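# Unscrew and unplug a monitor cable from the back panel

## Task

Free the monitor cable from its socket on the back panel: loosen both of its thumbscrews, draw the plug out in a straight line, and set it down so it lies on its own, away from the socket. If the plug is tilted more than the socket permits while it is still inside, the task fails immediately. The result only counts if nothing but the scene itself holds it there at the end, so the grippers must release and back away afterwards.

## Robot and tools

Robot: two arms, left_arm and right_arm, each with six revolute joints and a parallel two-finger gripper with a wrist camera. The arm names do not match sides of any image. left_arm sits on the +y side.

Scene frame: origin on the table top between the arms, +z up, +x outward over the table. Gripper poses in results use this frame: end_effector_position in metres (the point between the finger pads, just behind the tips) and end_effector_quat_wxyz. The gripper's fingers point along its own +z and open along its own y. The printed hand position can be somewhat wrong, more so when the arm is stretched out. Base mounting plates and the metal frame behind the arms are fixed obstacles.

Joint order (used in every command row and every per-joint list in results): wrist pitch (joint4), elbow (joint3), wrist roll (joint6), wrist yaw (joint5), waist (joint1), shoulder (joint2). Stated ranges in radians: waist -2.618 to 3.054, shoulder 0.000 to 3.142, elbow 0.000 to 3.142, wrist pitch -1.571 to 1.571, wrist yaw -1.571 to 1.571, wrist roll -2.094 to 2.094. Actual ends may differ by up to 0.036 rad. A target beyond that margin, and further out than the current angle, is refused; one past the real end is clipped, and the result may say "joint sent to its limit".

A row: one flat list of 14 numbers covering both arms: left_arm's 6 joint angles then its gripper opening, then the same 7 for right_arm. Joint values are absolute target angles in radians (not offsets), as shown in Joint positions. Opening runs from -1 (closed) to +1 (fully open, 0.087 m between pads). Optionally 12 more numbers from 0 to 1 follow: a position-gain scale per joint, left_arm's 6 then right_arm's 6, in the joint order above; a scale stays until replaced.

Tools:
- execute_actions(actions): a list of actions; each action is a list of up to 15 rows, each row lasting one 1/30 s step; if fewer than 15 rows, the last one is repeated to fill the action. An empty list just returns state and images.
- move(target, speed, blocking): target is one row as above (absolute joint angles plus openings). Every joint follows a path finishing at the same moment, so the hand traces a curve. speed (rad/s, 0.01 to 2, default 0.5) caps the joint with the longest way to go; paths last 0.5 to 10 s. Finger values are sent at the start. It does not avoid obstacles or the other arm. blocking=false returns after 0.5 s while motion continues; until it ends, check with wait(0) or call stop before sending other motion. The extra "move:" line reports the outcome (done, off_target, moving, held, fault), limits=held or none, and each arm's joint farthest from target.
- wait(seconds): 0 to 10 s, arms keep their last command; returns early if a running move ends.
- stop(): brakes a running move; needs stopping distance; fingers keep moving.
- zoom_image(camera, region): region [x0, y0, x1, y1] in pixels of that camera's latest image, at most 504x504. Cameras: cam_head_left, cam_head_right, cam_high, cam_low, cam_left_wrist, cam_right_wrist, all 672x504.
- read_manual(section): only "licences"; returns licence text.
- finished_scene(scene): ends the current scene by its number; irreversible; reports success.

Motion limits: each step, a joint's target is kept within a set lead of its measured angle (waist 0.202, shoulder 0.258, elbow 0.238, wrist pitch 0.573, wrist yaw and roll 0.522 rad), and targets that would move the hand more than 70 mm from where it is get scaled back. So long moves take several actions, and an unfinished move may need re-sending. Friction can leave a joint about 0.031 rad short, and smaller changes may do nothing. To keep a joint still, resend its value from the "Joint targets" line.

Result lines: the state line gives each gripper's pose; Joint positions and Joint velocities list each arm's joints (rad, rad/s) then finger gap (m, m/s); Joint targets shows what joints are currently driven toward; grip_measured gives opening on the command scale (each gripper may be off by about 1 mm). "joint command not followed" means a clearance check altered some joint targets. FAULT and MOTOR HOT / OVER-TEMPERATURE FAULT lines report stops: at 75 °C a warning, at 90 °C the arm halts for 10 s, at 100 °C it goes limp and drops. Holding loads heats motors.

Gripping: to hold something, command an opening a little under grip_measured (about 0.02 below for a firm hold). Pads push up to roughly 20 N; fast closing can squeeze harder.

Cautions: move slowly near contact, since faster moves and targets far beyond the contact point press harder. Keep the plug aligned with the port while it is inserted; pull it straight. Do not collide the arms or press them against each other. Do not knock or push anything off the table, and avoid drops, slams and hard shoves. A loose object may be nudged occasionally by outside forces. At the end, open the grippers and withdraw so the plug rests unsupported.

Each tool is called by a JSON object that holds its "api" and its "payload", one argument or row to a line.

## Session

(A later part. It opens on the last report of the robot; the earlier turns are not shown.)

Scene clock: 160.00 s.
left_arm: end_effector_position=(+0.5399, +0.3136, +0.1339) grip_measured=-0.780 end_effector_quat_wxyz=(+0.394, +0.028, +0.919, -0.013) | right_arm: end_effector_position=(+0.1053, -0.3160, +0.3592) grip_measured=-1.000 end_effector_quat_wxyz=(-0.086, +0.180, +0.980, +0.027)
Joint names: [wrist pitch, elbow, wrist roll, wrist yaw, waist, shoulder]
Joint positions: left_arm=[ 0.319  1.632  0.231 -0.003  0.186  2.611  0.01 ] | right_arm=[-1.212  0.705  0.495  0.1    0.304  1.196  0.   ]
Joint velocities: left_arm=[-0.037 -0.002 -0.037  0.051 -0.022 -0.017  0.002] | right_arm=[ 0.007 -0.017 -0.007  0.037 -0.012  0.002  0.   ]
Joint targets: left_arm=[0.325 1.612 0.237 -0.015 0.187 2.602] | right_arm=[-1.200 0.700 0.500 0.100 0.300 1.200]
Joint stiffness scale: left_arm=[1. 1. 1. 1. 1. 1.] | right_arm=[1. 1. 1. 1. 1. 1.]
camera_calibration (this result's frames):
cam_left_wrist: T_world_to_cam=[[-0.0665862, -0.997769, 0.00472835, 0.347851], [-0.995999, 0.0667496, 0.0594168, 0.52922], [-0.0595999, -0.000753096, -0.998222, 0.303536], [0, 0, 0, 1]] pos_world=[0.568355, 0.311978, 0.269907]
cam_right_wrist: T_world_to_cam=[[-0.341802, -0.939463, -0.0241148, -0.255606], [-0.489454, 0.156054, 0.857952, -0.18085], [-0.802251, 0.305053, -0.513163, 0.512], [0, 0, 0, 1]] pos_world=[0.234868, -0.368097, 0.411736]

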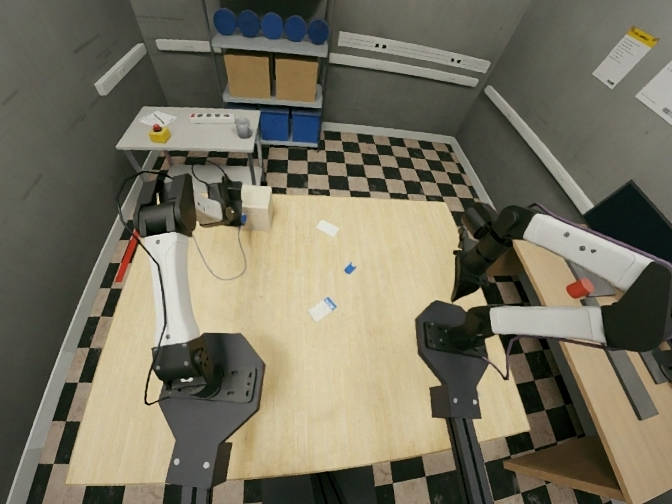

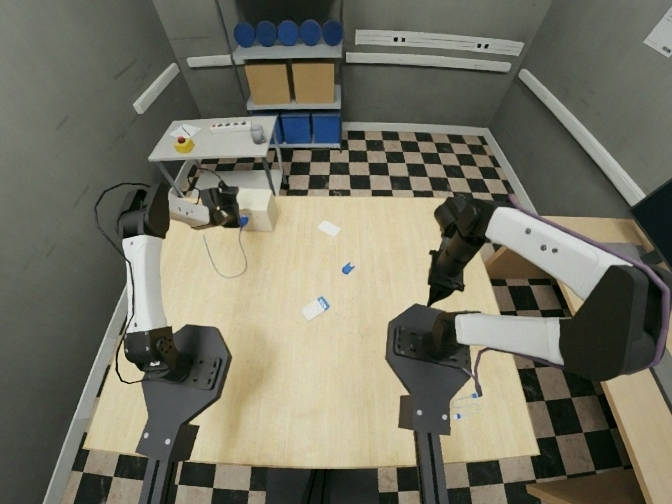

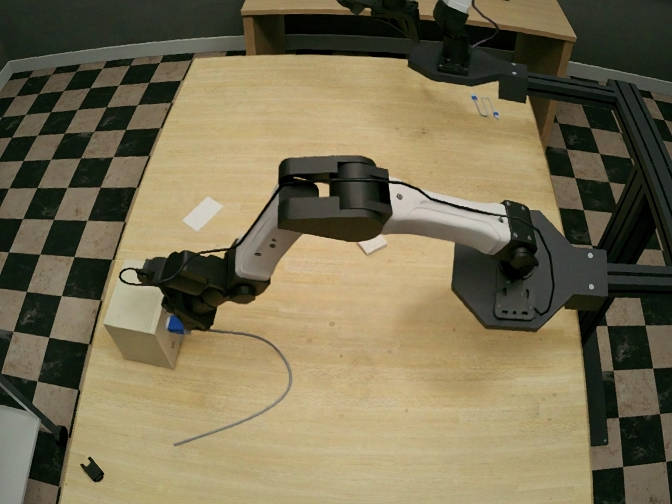

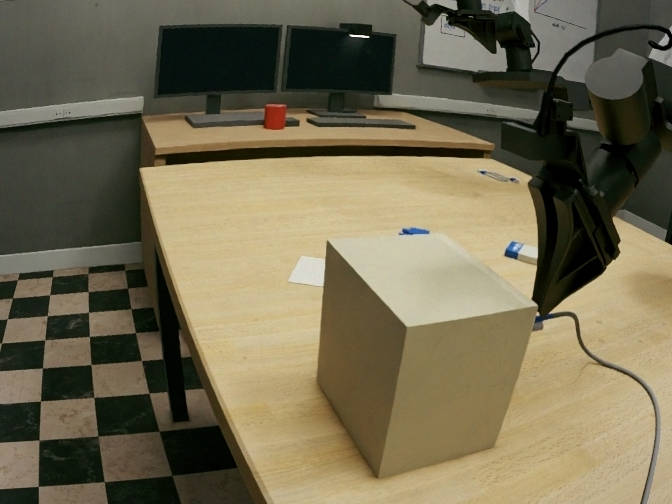

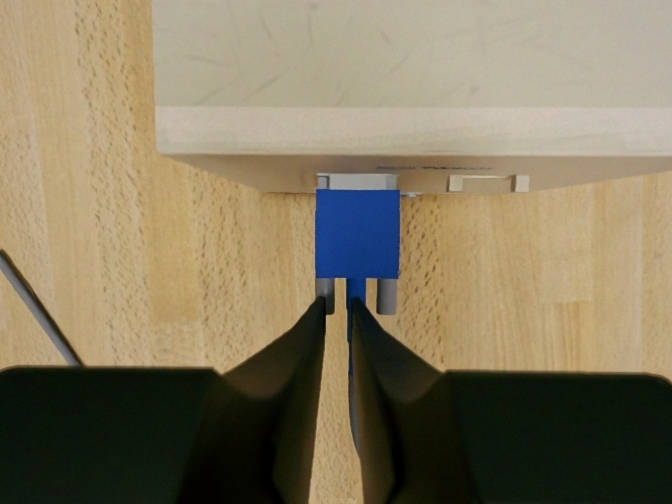

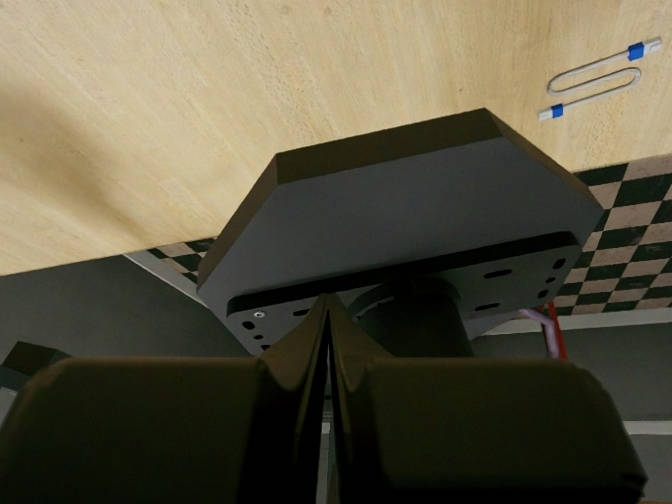

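{"api": "move", "payload": {
  "target": [0.5,1.2,0.24,0.1,0.27,2.45,-0.9,-1.2,0.7,0.5,0.1,0.3,1.2,-1],
  "speed": 0.5
}}

{"api": "move", "payload": {
  "target": [1.425,1.248,0.24,0.186,0.298,2.934,-0.9,-1.2,0.7,0.5,0.1,0.3,1.2,-1],
  "speed": 0.6
}}

Scene clock: 165.10 s.
left_arm: end_effector_position=(+0.4442, +0.3245, +0.1151) grip_measured=-0.900 end_effector_quat_wxyz=(+0.356, +0.016, +0.933, -0.047) | right_arm: end_effector_position=(+0.1053, -0.3160, +0.3592) grip_measured=-1.000 end_effector_quat_wxyz=(-0.086, +0.180, +0.980, +0.027)
Joint names: [wrist pitch, elbow, wrist roll, wrist yaw, waist, shoulder]
Joint positions: left_arm=[0.493 1.217 0.234 0.089 0.262 2.462 0.004] | right_arm=[-1.212  0.705  0.495  0.1    0.304  1.196  0.   ]
Joint velocities: left_arm=[-0.037 -0.007 -0.051  0.037  0.002 -0.017  0.   ] | right_arm=[ 0.022  0.017 -0.066 -0.007  0.012  0.012  0.   ]
Joint targets: left_arm=[0.500 1.200 0.240 0.100 0.270 2.450] | right_arm=[-1.200 0.700 0.500 0.100 0.300 1.200]
Joint stiffness scale: left_arm=[1. 1. 1. 1. 1. 1.] | right_arm=[1. 1. 1. 1. 1. 1.]
move: done; limits=none; left_arm: farthest joint: the elbow, 0.017 radians from its target (0.432 radians at the start); right_arm: farthest joint: the wrist pitch, 0.012 radians from its target (0.012 radians at the start)
camera_calibration (this result's frames):
cam_left_wrist: T_world_to_cam=[[-0.0676172, -0.994588, 0.0788881, 0.343354], [-0.987518, 0.0779903, 0.136839, 0.417986], [-0.142251, -0.0686508, -0.987447, 0.336528], [0, 0, 0, 1]] pos_world=[0.483857, 0.332, 0.24802]
cam_right_wrist: T_world_to_cam=[[-0.341802, -0.939463, -0.0241148, -0.255606], [-0.489454, 0.156054, 0.857952, -0.18085], [-0.802251, 0.305053, -0.513163, 0.512], [0, 0, 0, 1]] pos_world=[0.234868, -0.368097, 0.411736]

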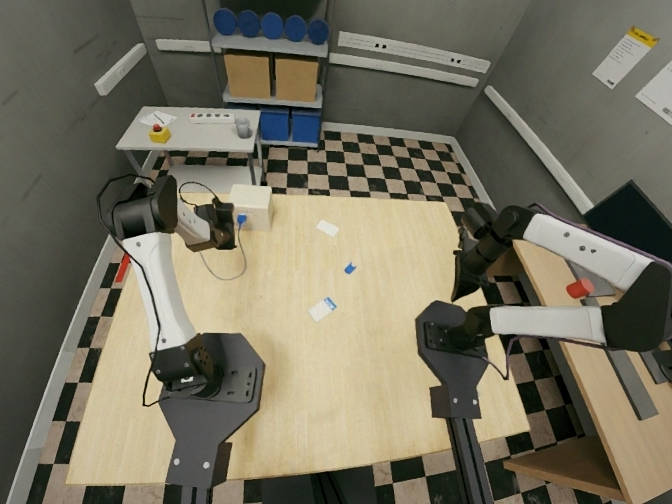

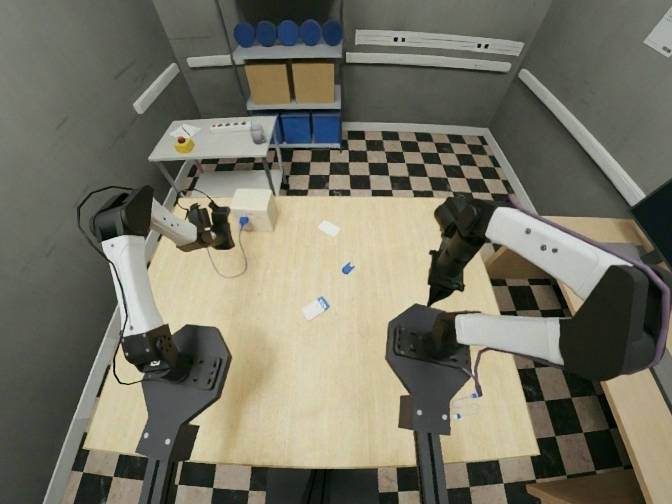

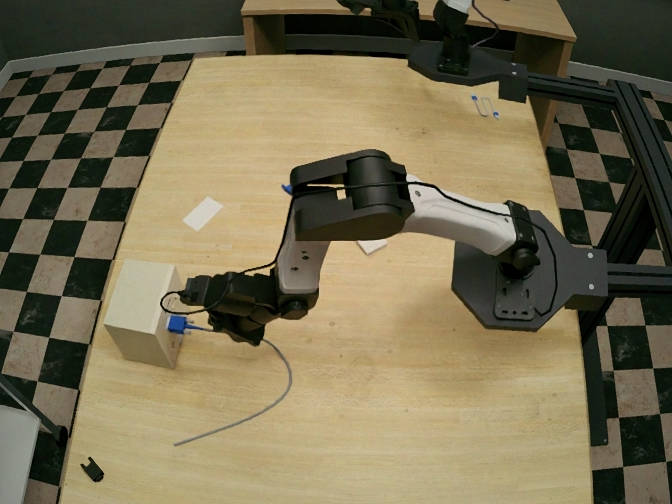

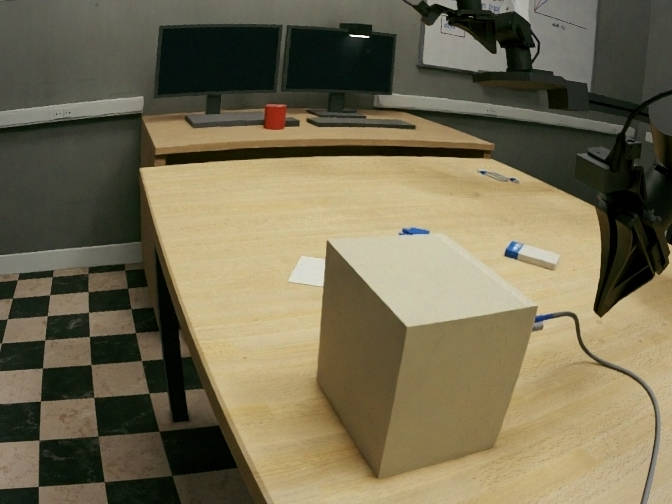

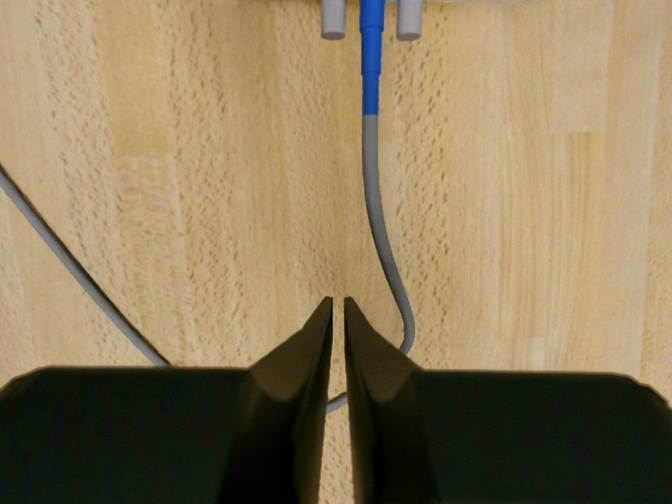

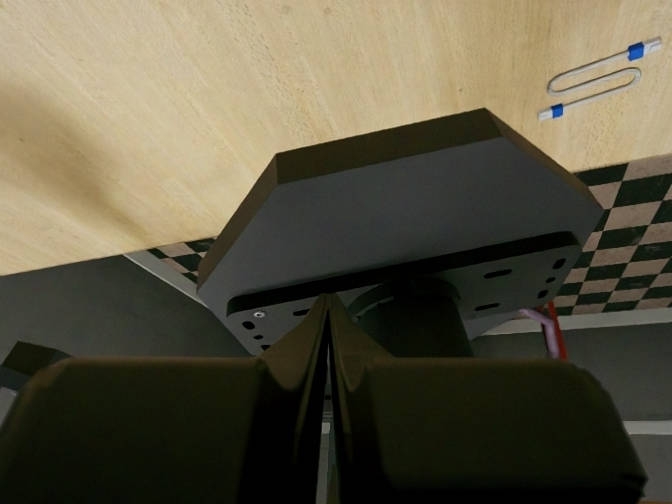

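Scene clock: 167.47 s.
left_arm: end_effector_position=(+0.4610, +0.3176, +0.0630) grip_measured=-0.900 end_effector_quat_wxyz=(+0.570, +0.019, +0.822, -0.017) | right_arm: end_effector_position=(+0.1053, -0.3160, +0.3592) grip_measured=-1.000 end_effector_quat_wxyz=(-0.086, +0.180, +0.980, +0.027)
Joint names: [wrist pitch, elbow, wrist roll, wrist yaw, waist, shoulder]
Joint positions: left_arm=[1.42  1.231 0.234 0.176 0.288 2.92  0.004] | right_arm=[-1.212  0.705  0.495  0.1    0.304  1.196  0.   ]
Joint velocities: left_arm=[-0.051 -0.002 -0.095  0.037  0.007 -0.022 -0.001] | right_arm=[-0.051 -0.002 -0.037  0.022  0.007  0.007  0.   ]
Joint targets: left_arm=[1.425 1.248 0.240 0.186 0.298 2.934] | right_arm=[-1.200 0.700 0.500 0.100 0.300 1.200]
Joint stiffness scale: left_arm=[1. 1. 1. 1. 1. 1.] | right_arm=[1. 1. 1. 1. 1. 1.]
move: done; limits=none; left_arm: farthest joint: the elbow, 0.017 radians from its target (0.031 radians at the start); right_arm: farthest joint: the wrist pitch, 0.012 radians from its target (0.012 radians at the start)
camera_calibration (this result's frames):
cam_left_wrist: T_world_to_cam=[[-0.0555451, -0.998437, 0.00619709, 0.341972], [-0.940669, 0.0502484, -0.335585, 0.45918], [0.334749, -0.0244695, -0.94199, 0.0502184], [0, 0, 0, 1]] pos_world=[0.434121, 0.319593, 0.19928]
cam_right_wrist: T_world_to_cam=[[-0.341802, -0.939463, -0.0241148, -0.255606], [-0.489454, 0.156054, 0.857952, -0.18085], [-0.802251, 0.305053, -0.513163, 0.512], [0, 0, 0, 1]] pos_world=[0.234868, -0.368097, 0.411736]

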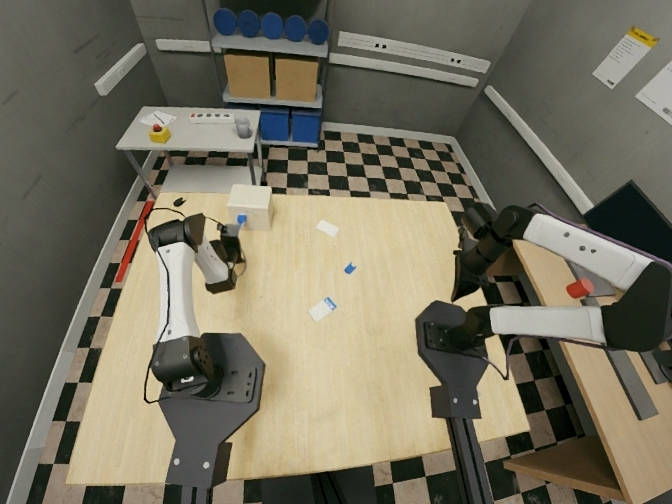

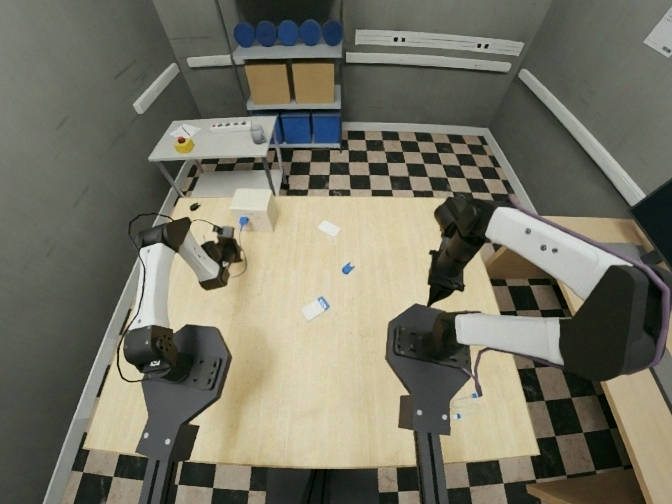

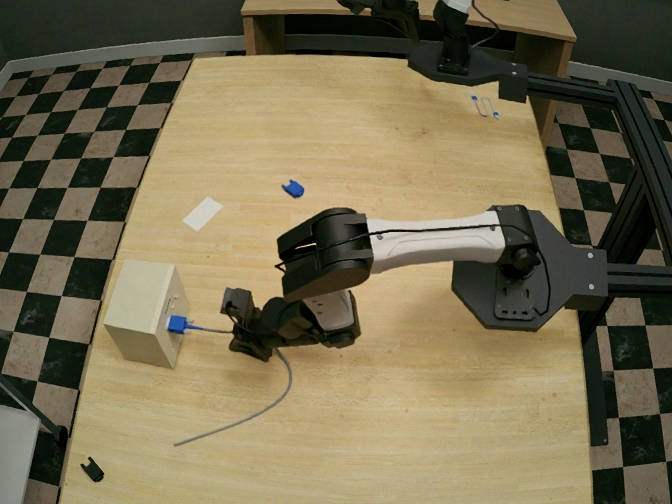

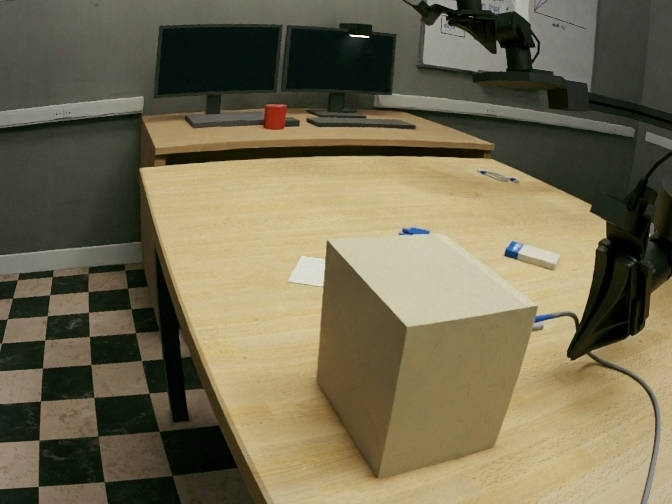

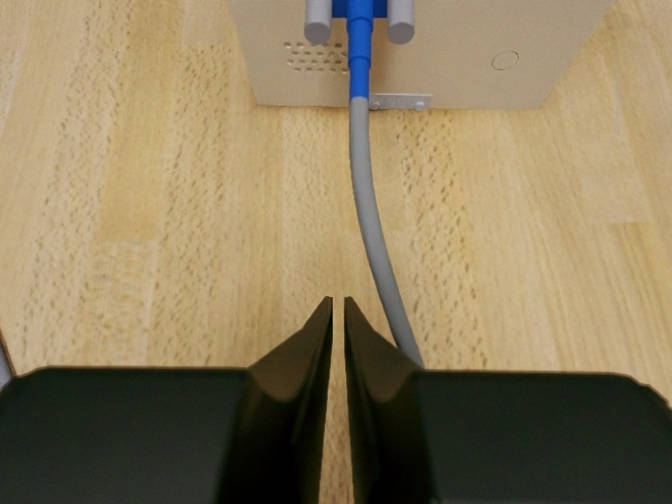

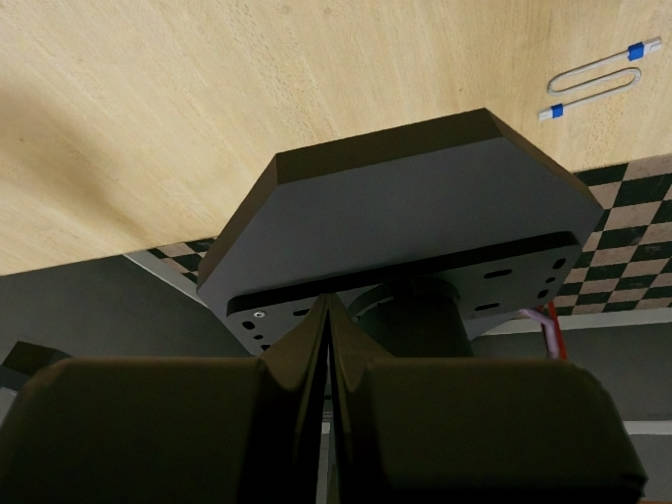

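{"api": "zoom_image", "payload": {
  "camera": "cam_left_wrist",
  "region": [290, 0, 430, 60]
}}

Region (290, 0, 430, 60) of cam_left_wrist's 672x504 image, scaled by 3.600, with more detail than that image has; it fills the top 216 rows of this view, and the rest is white.

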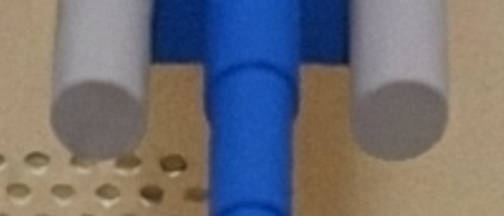

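{"api": "move", "payload": {
  "target": [0.5,1.3,0.1,0.3,0.33,2.45,-0.78,-1.2,0.7,0.5,0.1,0.3,1.2,-1],
  "speed": 0.7
}}

{"api": "move", "payload": {
  "target": [0.16,1.815,-0.06,0.51,0.385,2.70,-0.78,-1.2,0.7,0.5,0.1,0.3,1.2,-1],
  "speed": 0.4
}}

Scene clock: 171.57 s.
left_arm: end_effector_position=(+0.4805, +0.3277, +0.1465) grip_measured=-0.780 end_effector_quat_wxyz=(+0.414, -0.030, +0.900, -0.136) | right_arm: end_effector_position=(+0.1053, -0.3160, +0.3592) grip_measured=-1.000 end_effector_quat_wxyz=(-0.086, +0.180, +0.980, +0.027)
Joint names: [wrist pitch, elbow, wrist roll, wrist yaw, waist, shoulder]
Joint positions: left_arm=[0.52  1.289 0.106 0.29  0.32  2.452 0.01 ] | right_arm=[-1.212  0.705  0.495  0.1    0.304  1.196  0.   ]
Joint velocities: left_arm=[-0.007 -0.012  0.007 -0.066  0.027 -0.022 -0.   ] | right_arm=[-0.022  0.012  0.007 -0.022  0.002  0.022  0.   ]
Joint targets: left_arm=[0.500 1.300 0.100 0.300 0.330 2.450] | right_arm=[-1.200 0.700 0.500 0.100 0.300 1.200]
Joint stiffness scale: left_arm=[1. 1. 1. 1. 1. 1.] | right_arm=[1. 1. 1. 1. 1. 1.]
move: done; limits=none; left_arm: farthest joint: the wrist pitch, 0.020 radians from its target (0.920 radians at the start); right_arm: farthest joint: the wrist pitch, 0.012 radians from its target (0.012 radians at the start)
camera_calibration (this result's frames):
cam_left_wrist: T_world_to_cam=[[-0.0624051, -0.960456, 0.271348, 0.30461], [-0.997919, 0.0644726, -0.00129745, 0.478979], [-0.0162484, -0.270864, -0.962481, 0.374994], [0, 0, 0, 1]] pos_world=[0.503084, 0.363256, 0.27889]
cam_right_wrist: T_world_to_cam=[[-0.341802, -0.939463, -0.0241148, -0.255606], [-0.489454, 0.156054, 0.857952, -0.18085], [-0.802251, 0.305053, -0.513163, 0.512], [0, 0, 0, 1]] pos_world=[0.234868, -0.368097, 0.411736]

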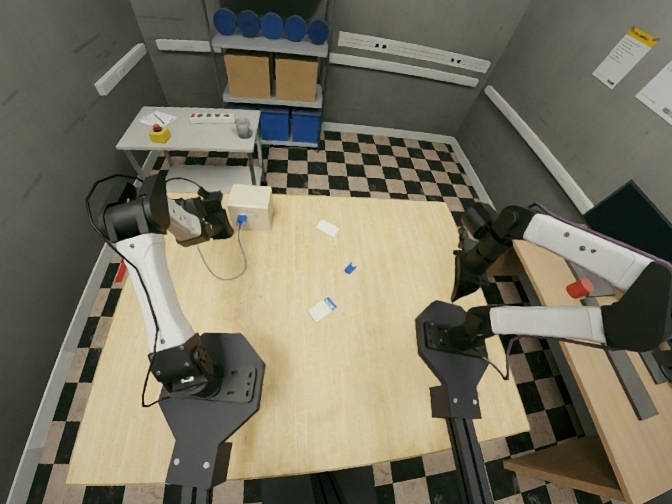

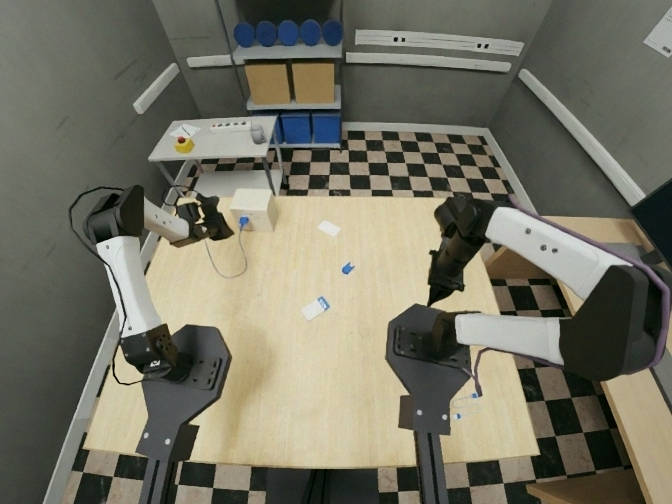

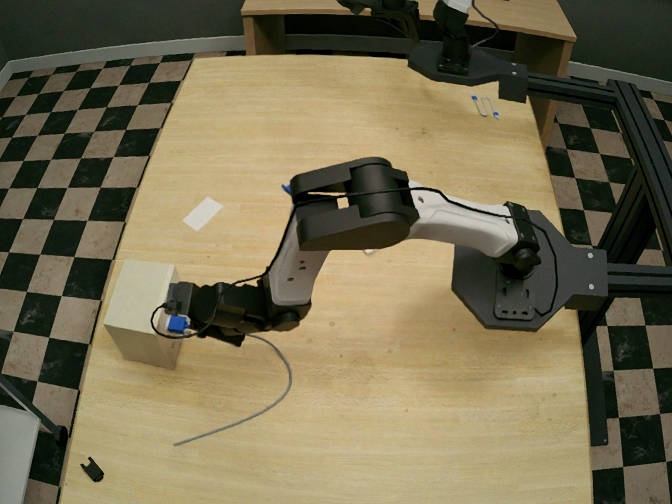

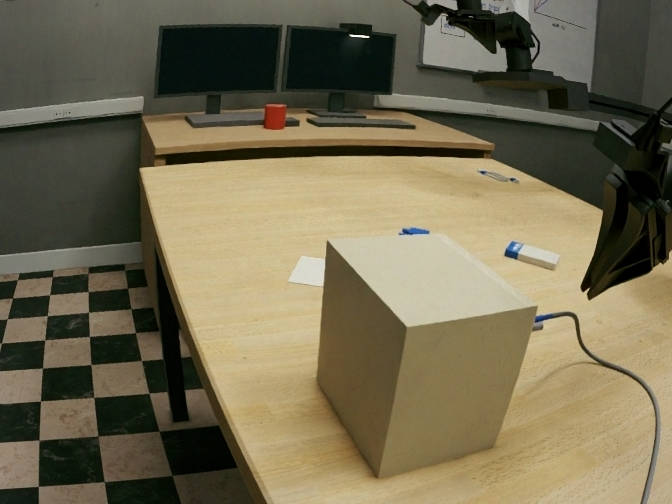

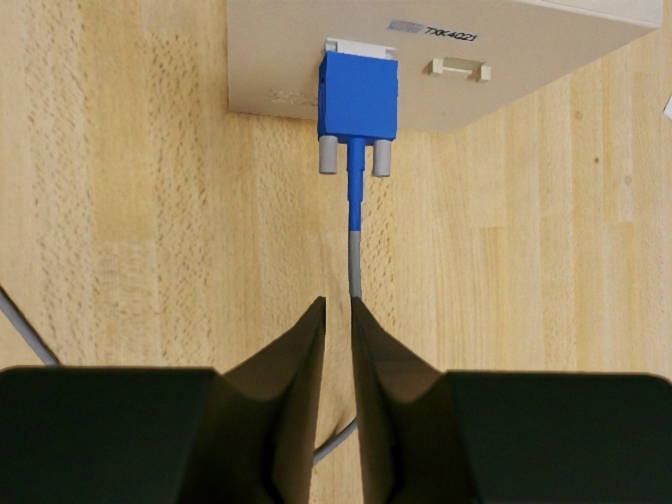

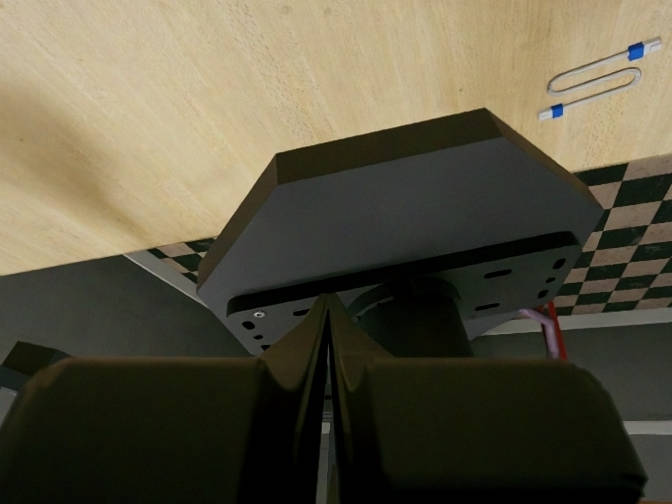

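Scene clock: 173.57 s.
left_arm: end_effector_position=(+0.5434, +0.3354, +0.1402) grip_measured=-0.780 end_effector_quat_wxyz=(+0.382, -0.089, +0.884, -0.254) | right_arm: end_effector_position=(+0.1053, -0.3160, +0.3592) grip_measured=-1.000 end_effector_quat_wxyz=(-0.086, +0.180, +0.980, +0.027)
Joint names: [wrist pitch, elbow, wrist roll, wrist yaw, waist, shoulder]
Joint positions: left_arm=[ 0.179  1.8   -0.053  0.5    0.377  2.68   0.01 ] | right_arm=[-1.212  0.705  0.495  0.1    0.304  1.196  0.   ]
Joint velocities: left_arm=[-0.022  0.012  0.022 -0.051 -0.007 -0.012 -0.   ] | right_arm=[ 0.022  0.007 -0.081 -0.066 -0.007 -0.002  0.   ]
Joint targets: left_arm=[0.160 1.815 -0.060 0.510 0.385 2.700] | right_arm=[-1.200 0.700 0.500 0.100 0.300 1.200]
Joint stiffness scale: left_arm=[1. 1. 1. 1. 1. 1.] | right_arm=[1. 1. 1. 1. 1. 1.]
move: done; limits=none; left_arm: farthest joint: the shoulder, 0.020 radians from its target (0.248 radians at the start); right_arm: farthest joint: the wrist pitch, 0.012 radians from its target (0.012 radians at the start)
camera_calibration (this result's frames):
cam_left_wrist: T_world_to_cam=[[-0.041281, -0.853667, 0.519181, 0.235585], [-0.997052, 0.0688299, 0.0338967, 0.53434], [-0.0646716, -0.516251, -0.853992, 0.465415], [0, 0, 0, 1]] pos_world=[0.572589, 0.404603, 0.257038]
cam_right_wrist: T_world_to_cam=[[-0.341802, -0.939463, -0.0241148, -0.255606], [-0.489454, 0.156054, 0.857952, -0.18085], [-0.802251, 0.305053, -0.513163, 0.512], [0, 0, 0, 1]] pos_world=[0.234868, -0.368097, 0.411736]

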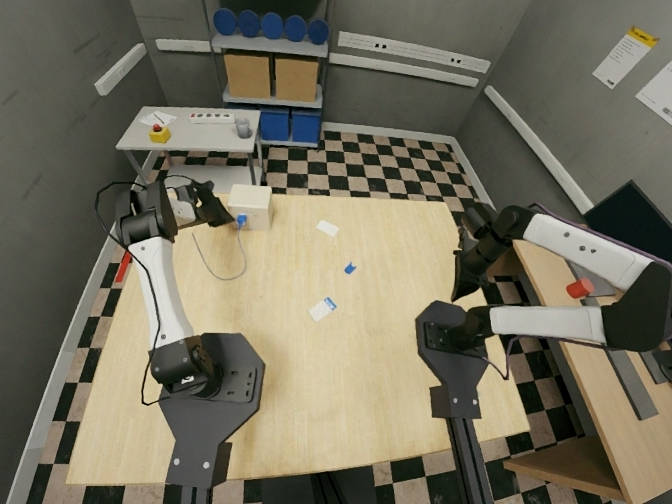

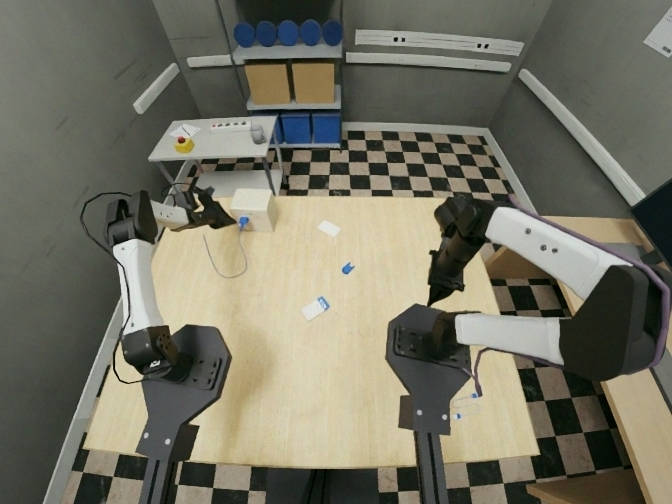

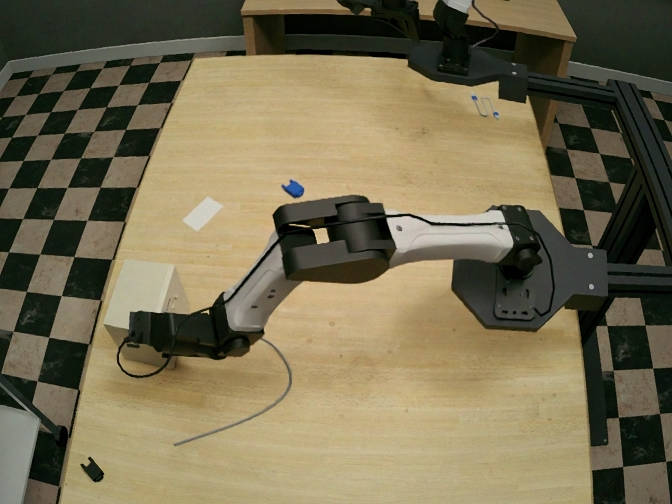

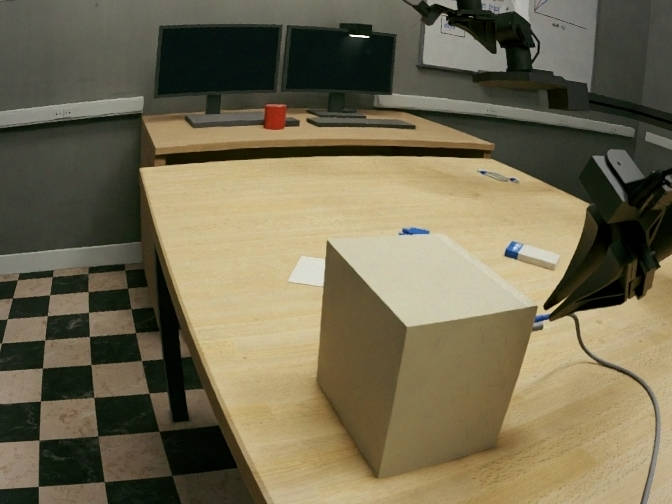

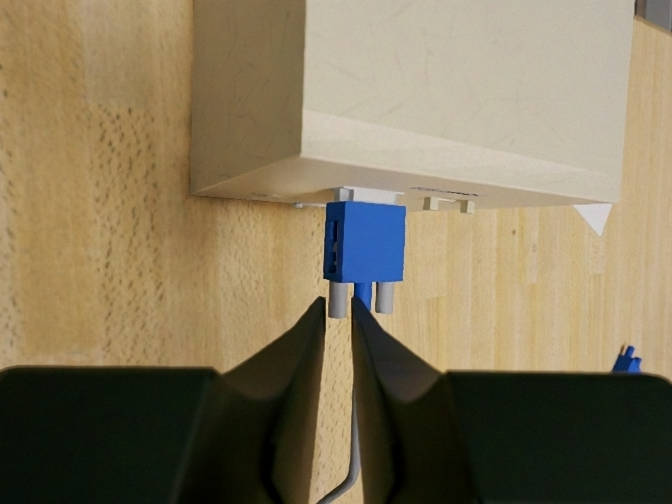

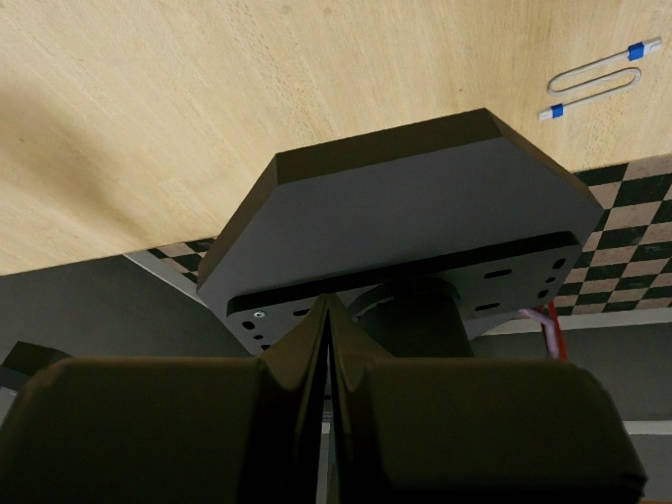

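{"api": "move", "payload": {
  "target": [0.207,1.851,-0.06,0.485,0.35,2.775,-0.78,-1.2,0.7,0.5,0.1,0.3,1.2,-1],
  "speed": 0.08
}}

{"api": "zoom_image", "payload": {
  "camera": "cam_left_wrist",
  "region": [280, 180, 440, 360]
}}

Scene clock: 175.43 s.
left_arm: end_effector_position=(+0.5427, +0.3228, +0.1169) grip_measured=-0.780 end_effector_quat_wxyz=(+0.376, -0.084, +0.886, -0.257) | right_arm: end_effector_position=(+0.1053, -0.3160, +0.3592) grip_measured=-1.000 end_effector_quat_wxyz=(-0.086, +0.180, +0.980, +0.027)
Joint names: [wrist pitch, elbow, wrist roll, wrist yaw, waist, shoulder]
Joint positions: left_arm=[ 0.2    1.836 -0.054  0.497  0.362  2.749  0.01 ] | right_arm=[-1.212  0.705  0.495  0.1    0.304  1.196  0.   ]
Joint velocities: left_arm=[ 0.037 -0.002 -0.007 -0.066 -0.007 -0.002 -0.001] | right_arm=[-0.007 -0.007 -0.051 -0.007  0.002  0.007  0.   ]
Joint targets: left_arm=[0.207 1.851 -0.060 0.485 0.350 2.775] | right_arm=[-1.200 0.700 0.500 0.100 0.300 1.200]
Joint stiffness scale: left_arm=[1. 1. 1. 1. 1. 1.] | right_arm=[1. 1. 1. 1. 1. 1.]
move: off_target (left_arm); limits=none; left_arm: farthest joint: the shoulder, 0.026 radians from its target (0.095 radians at the start); right_arm: farthest joint: the wrist pitch, 0.012 radians from its target (0.012 radians at the start)
camera_calibration (this result's frames):
cam_left_wrist: T_world_to_cam=[[-0.0479206, -0.851608, 0.521984, 0.239524], [-0.995639, 0.0826037, 0.0433623, 0.528947], [-0.0800455, -0.517629, -0.851853, 0.44753], [0, 0, 0, 1]] pos_world=[0.573941, 0.391942, 0.233265]
cam_right_wrist: T_world_to_cam=[[-0.341802, -0.939463, -0.0241148, -0.255606], [-0.489454, 0.156054, 0.857952, -0.18085], [-0.802251, 0.305053, -0.513163, 0.512], [0, 0, 0, 1]] pos_world=[0.234868, -0.368097, 0.411736]

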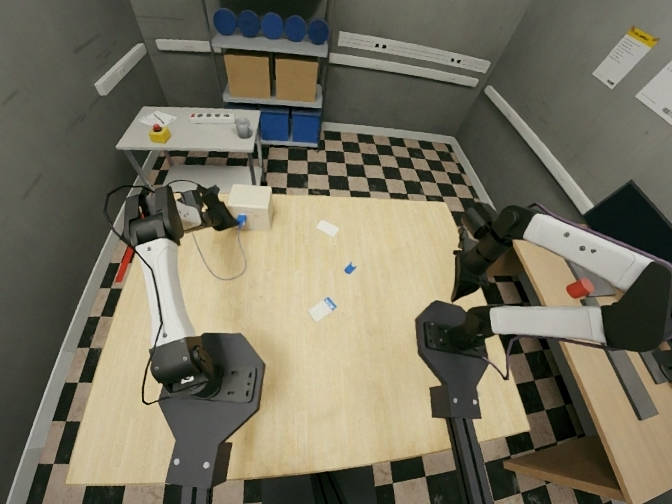

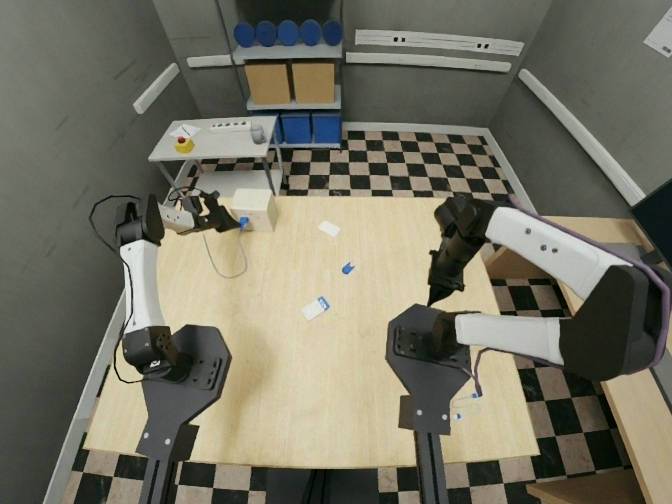

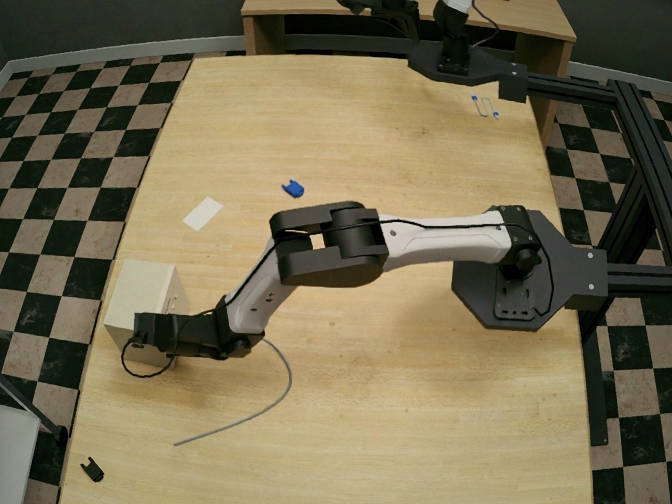

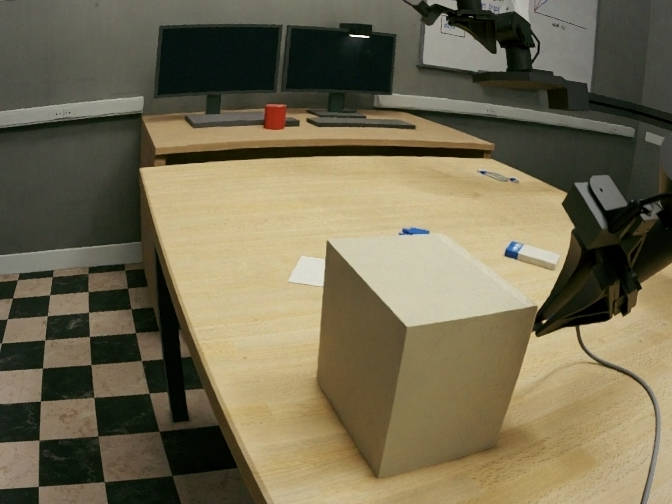

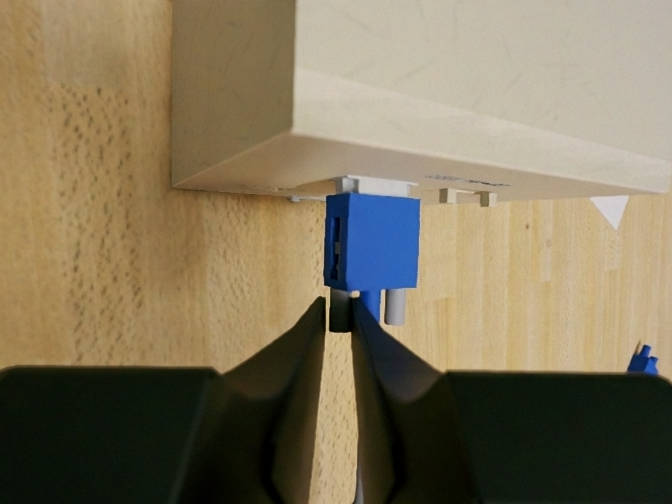

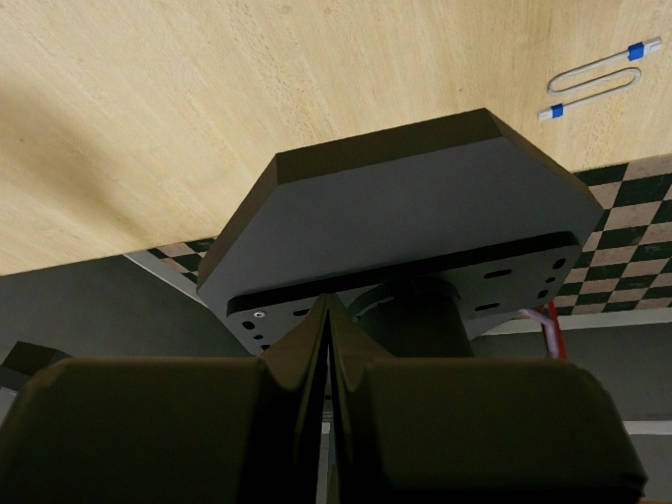

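Region (280, 180, 440, 360) of cam_left_wrist's 672x504 image, scaled by 2.800, with more detail than that image has.

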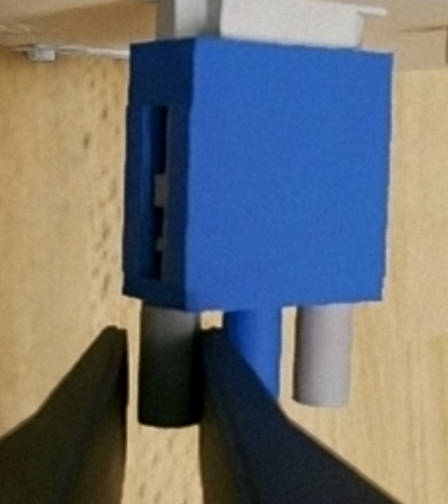

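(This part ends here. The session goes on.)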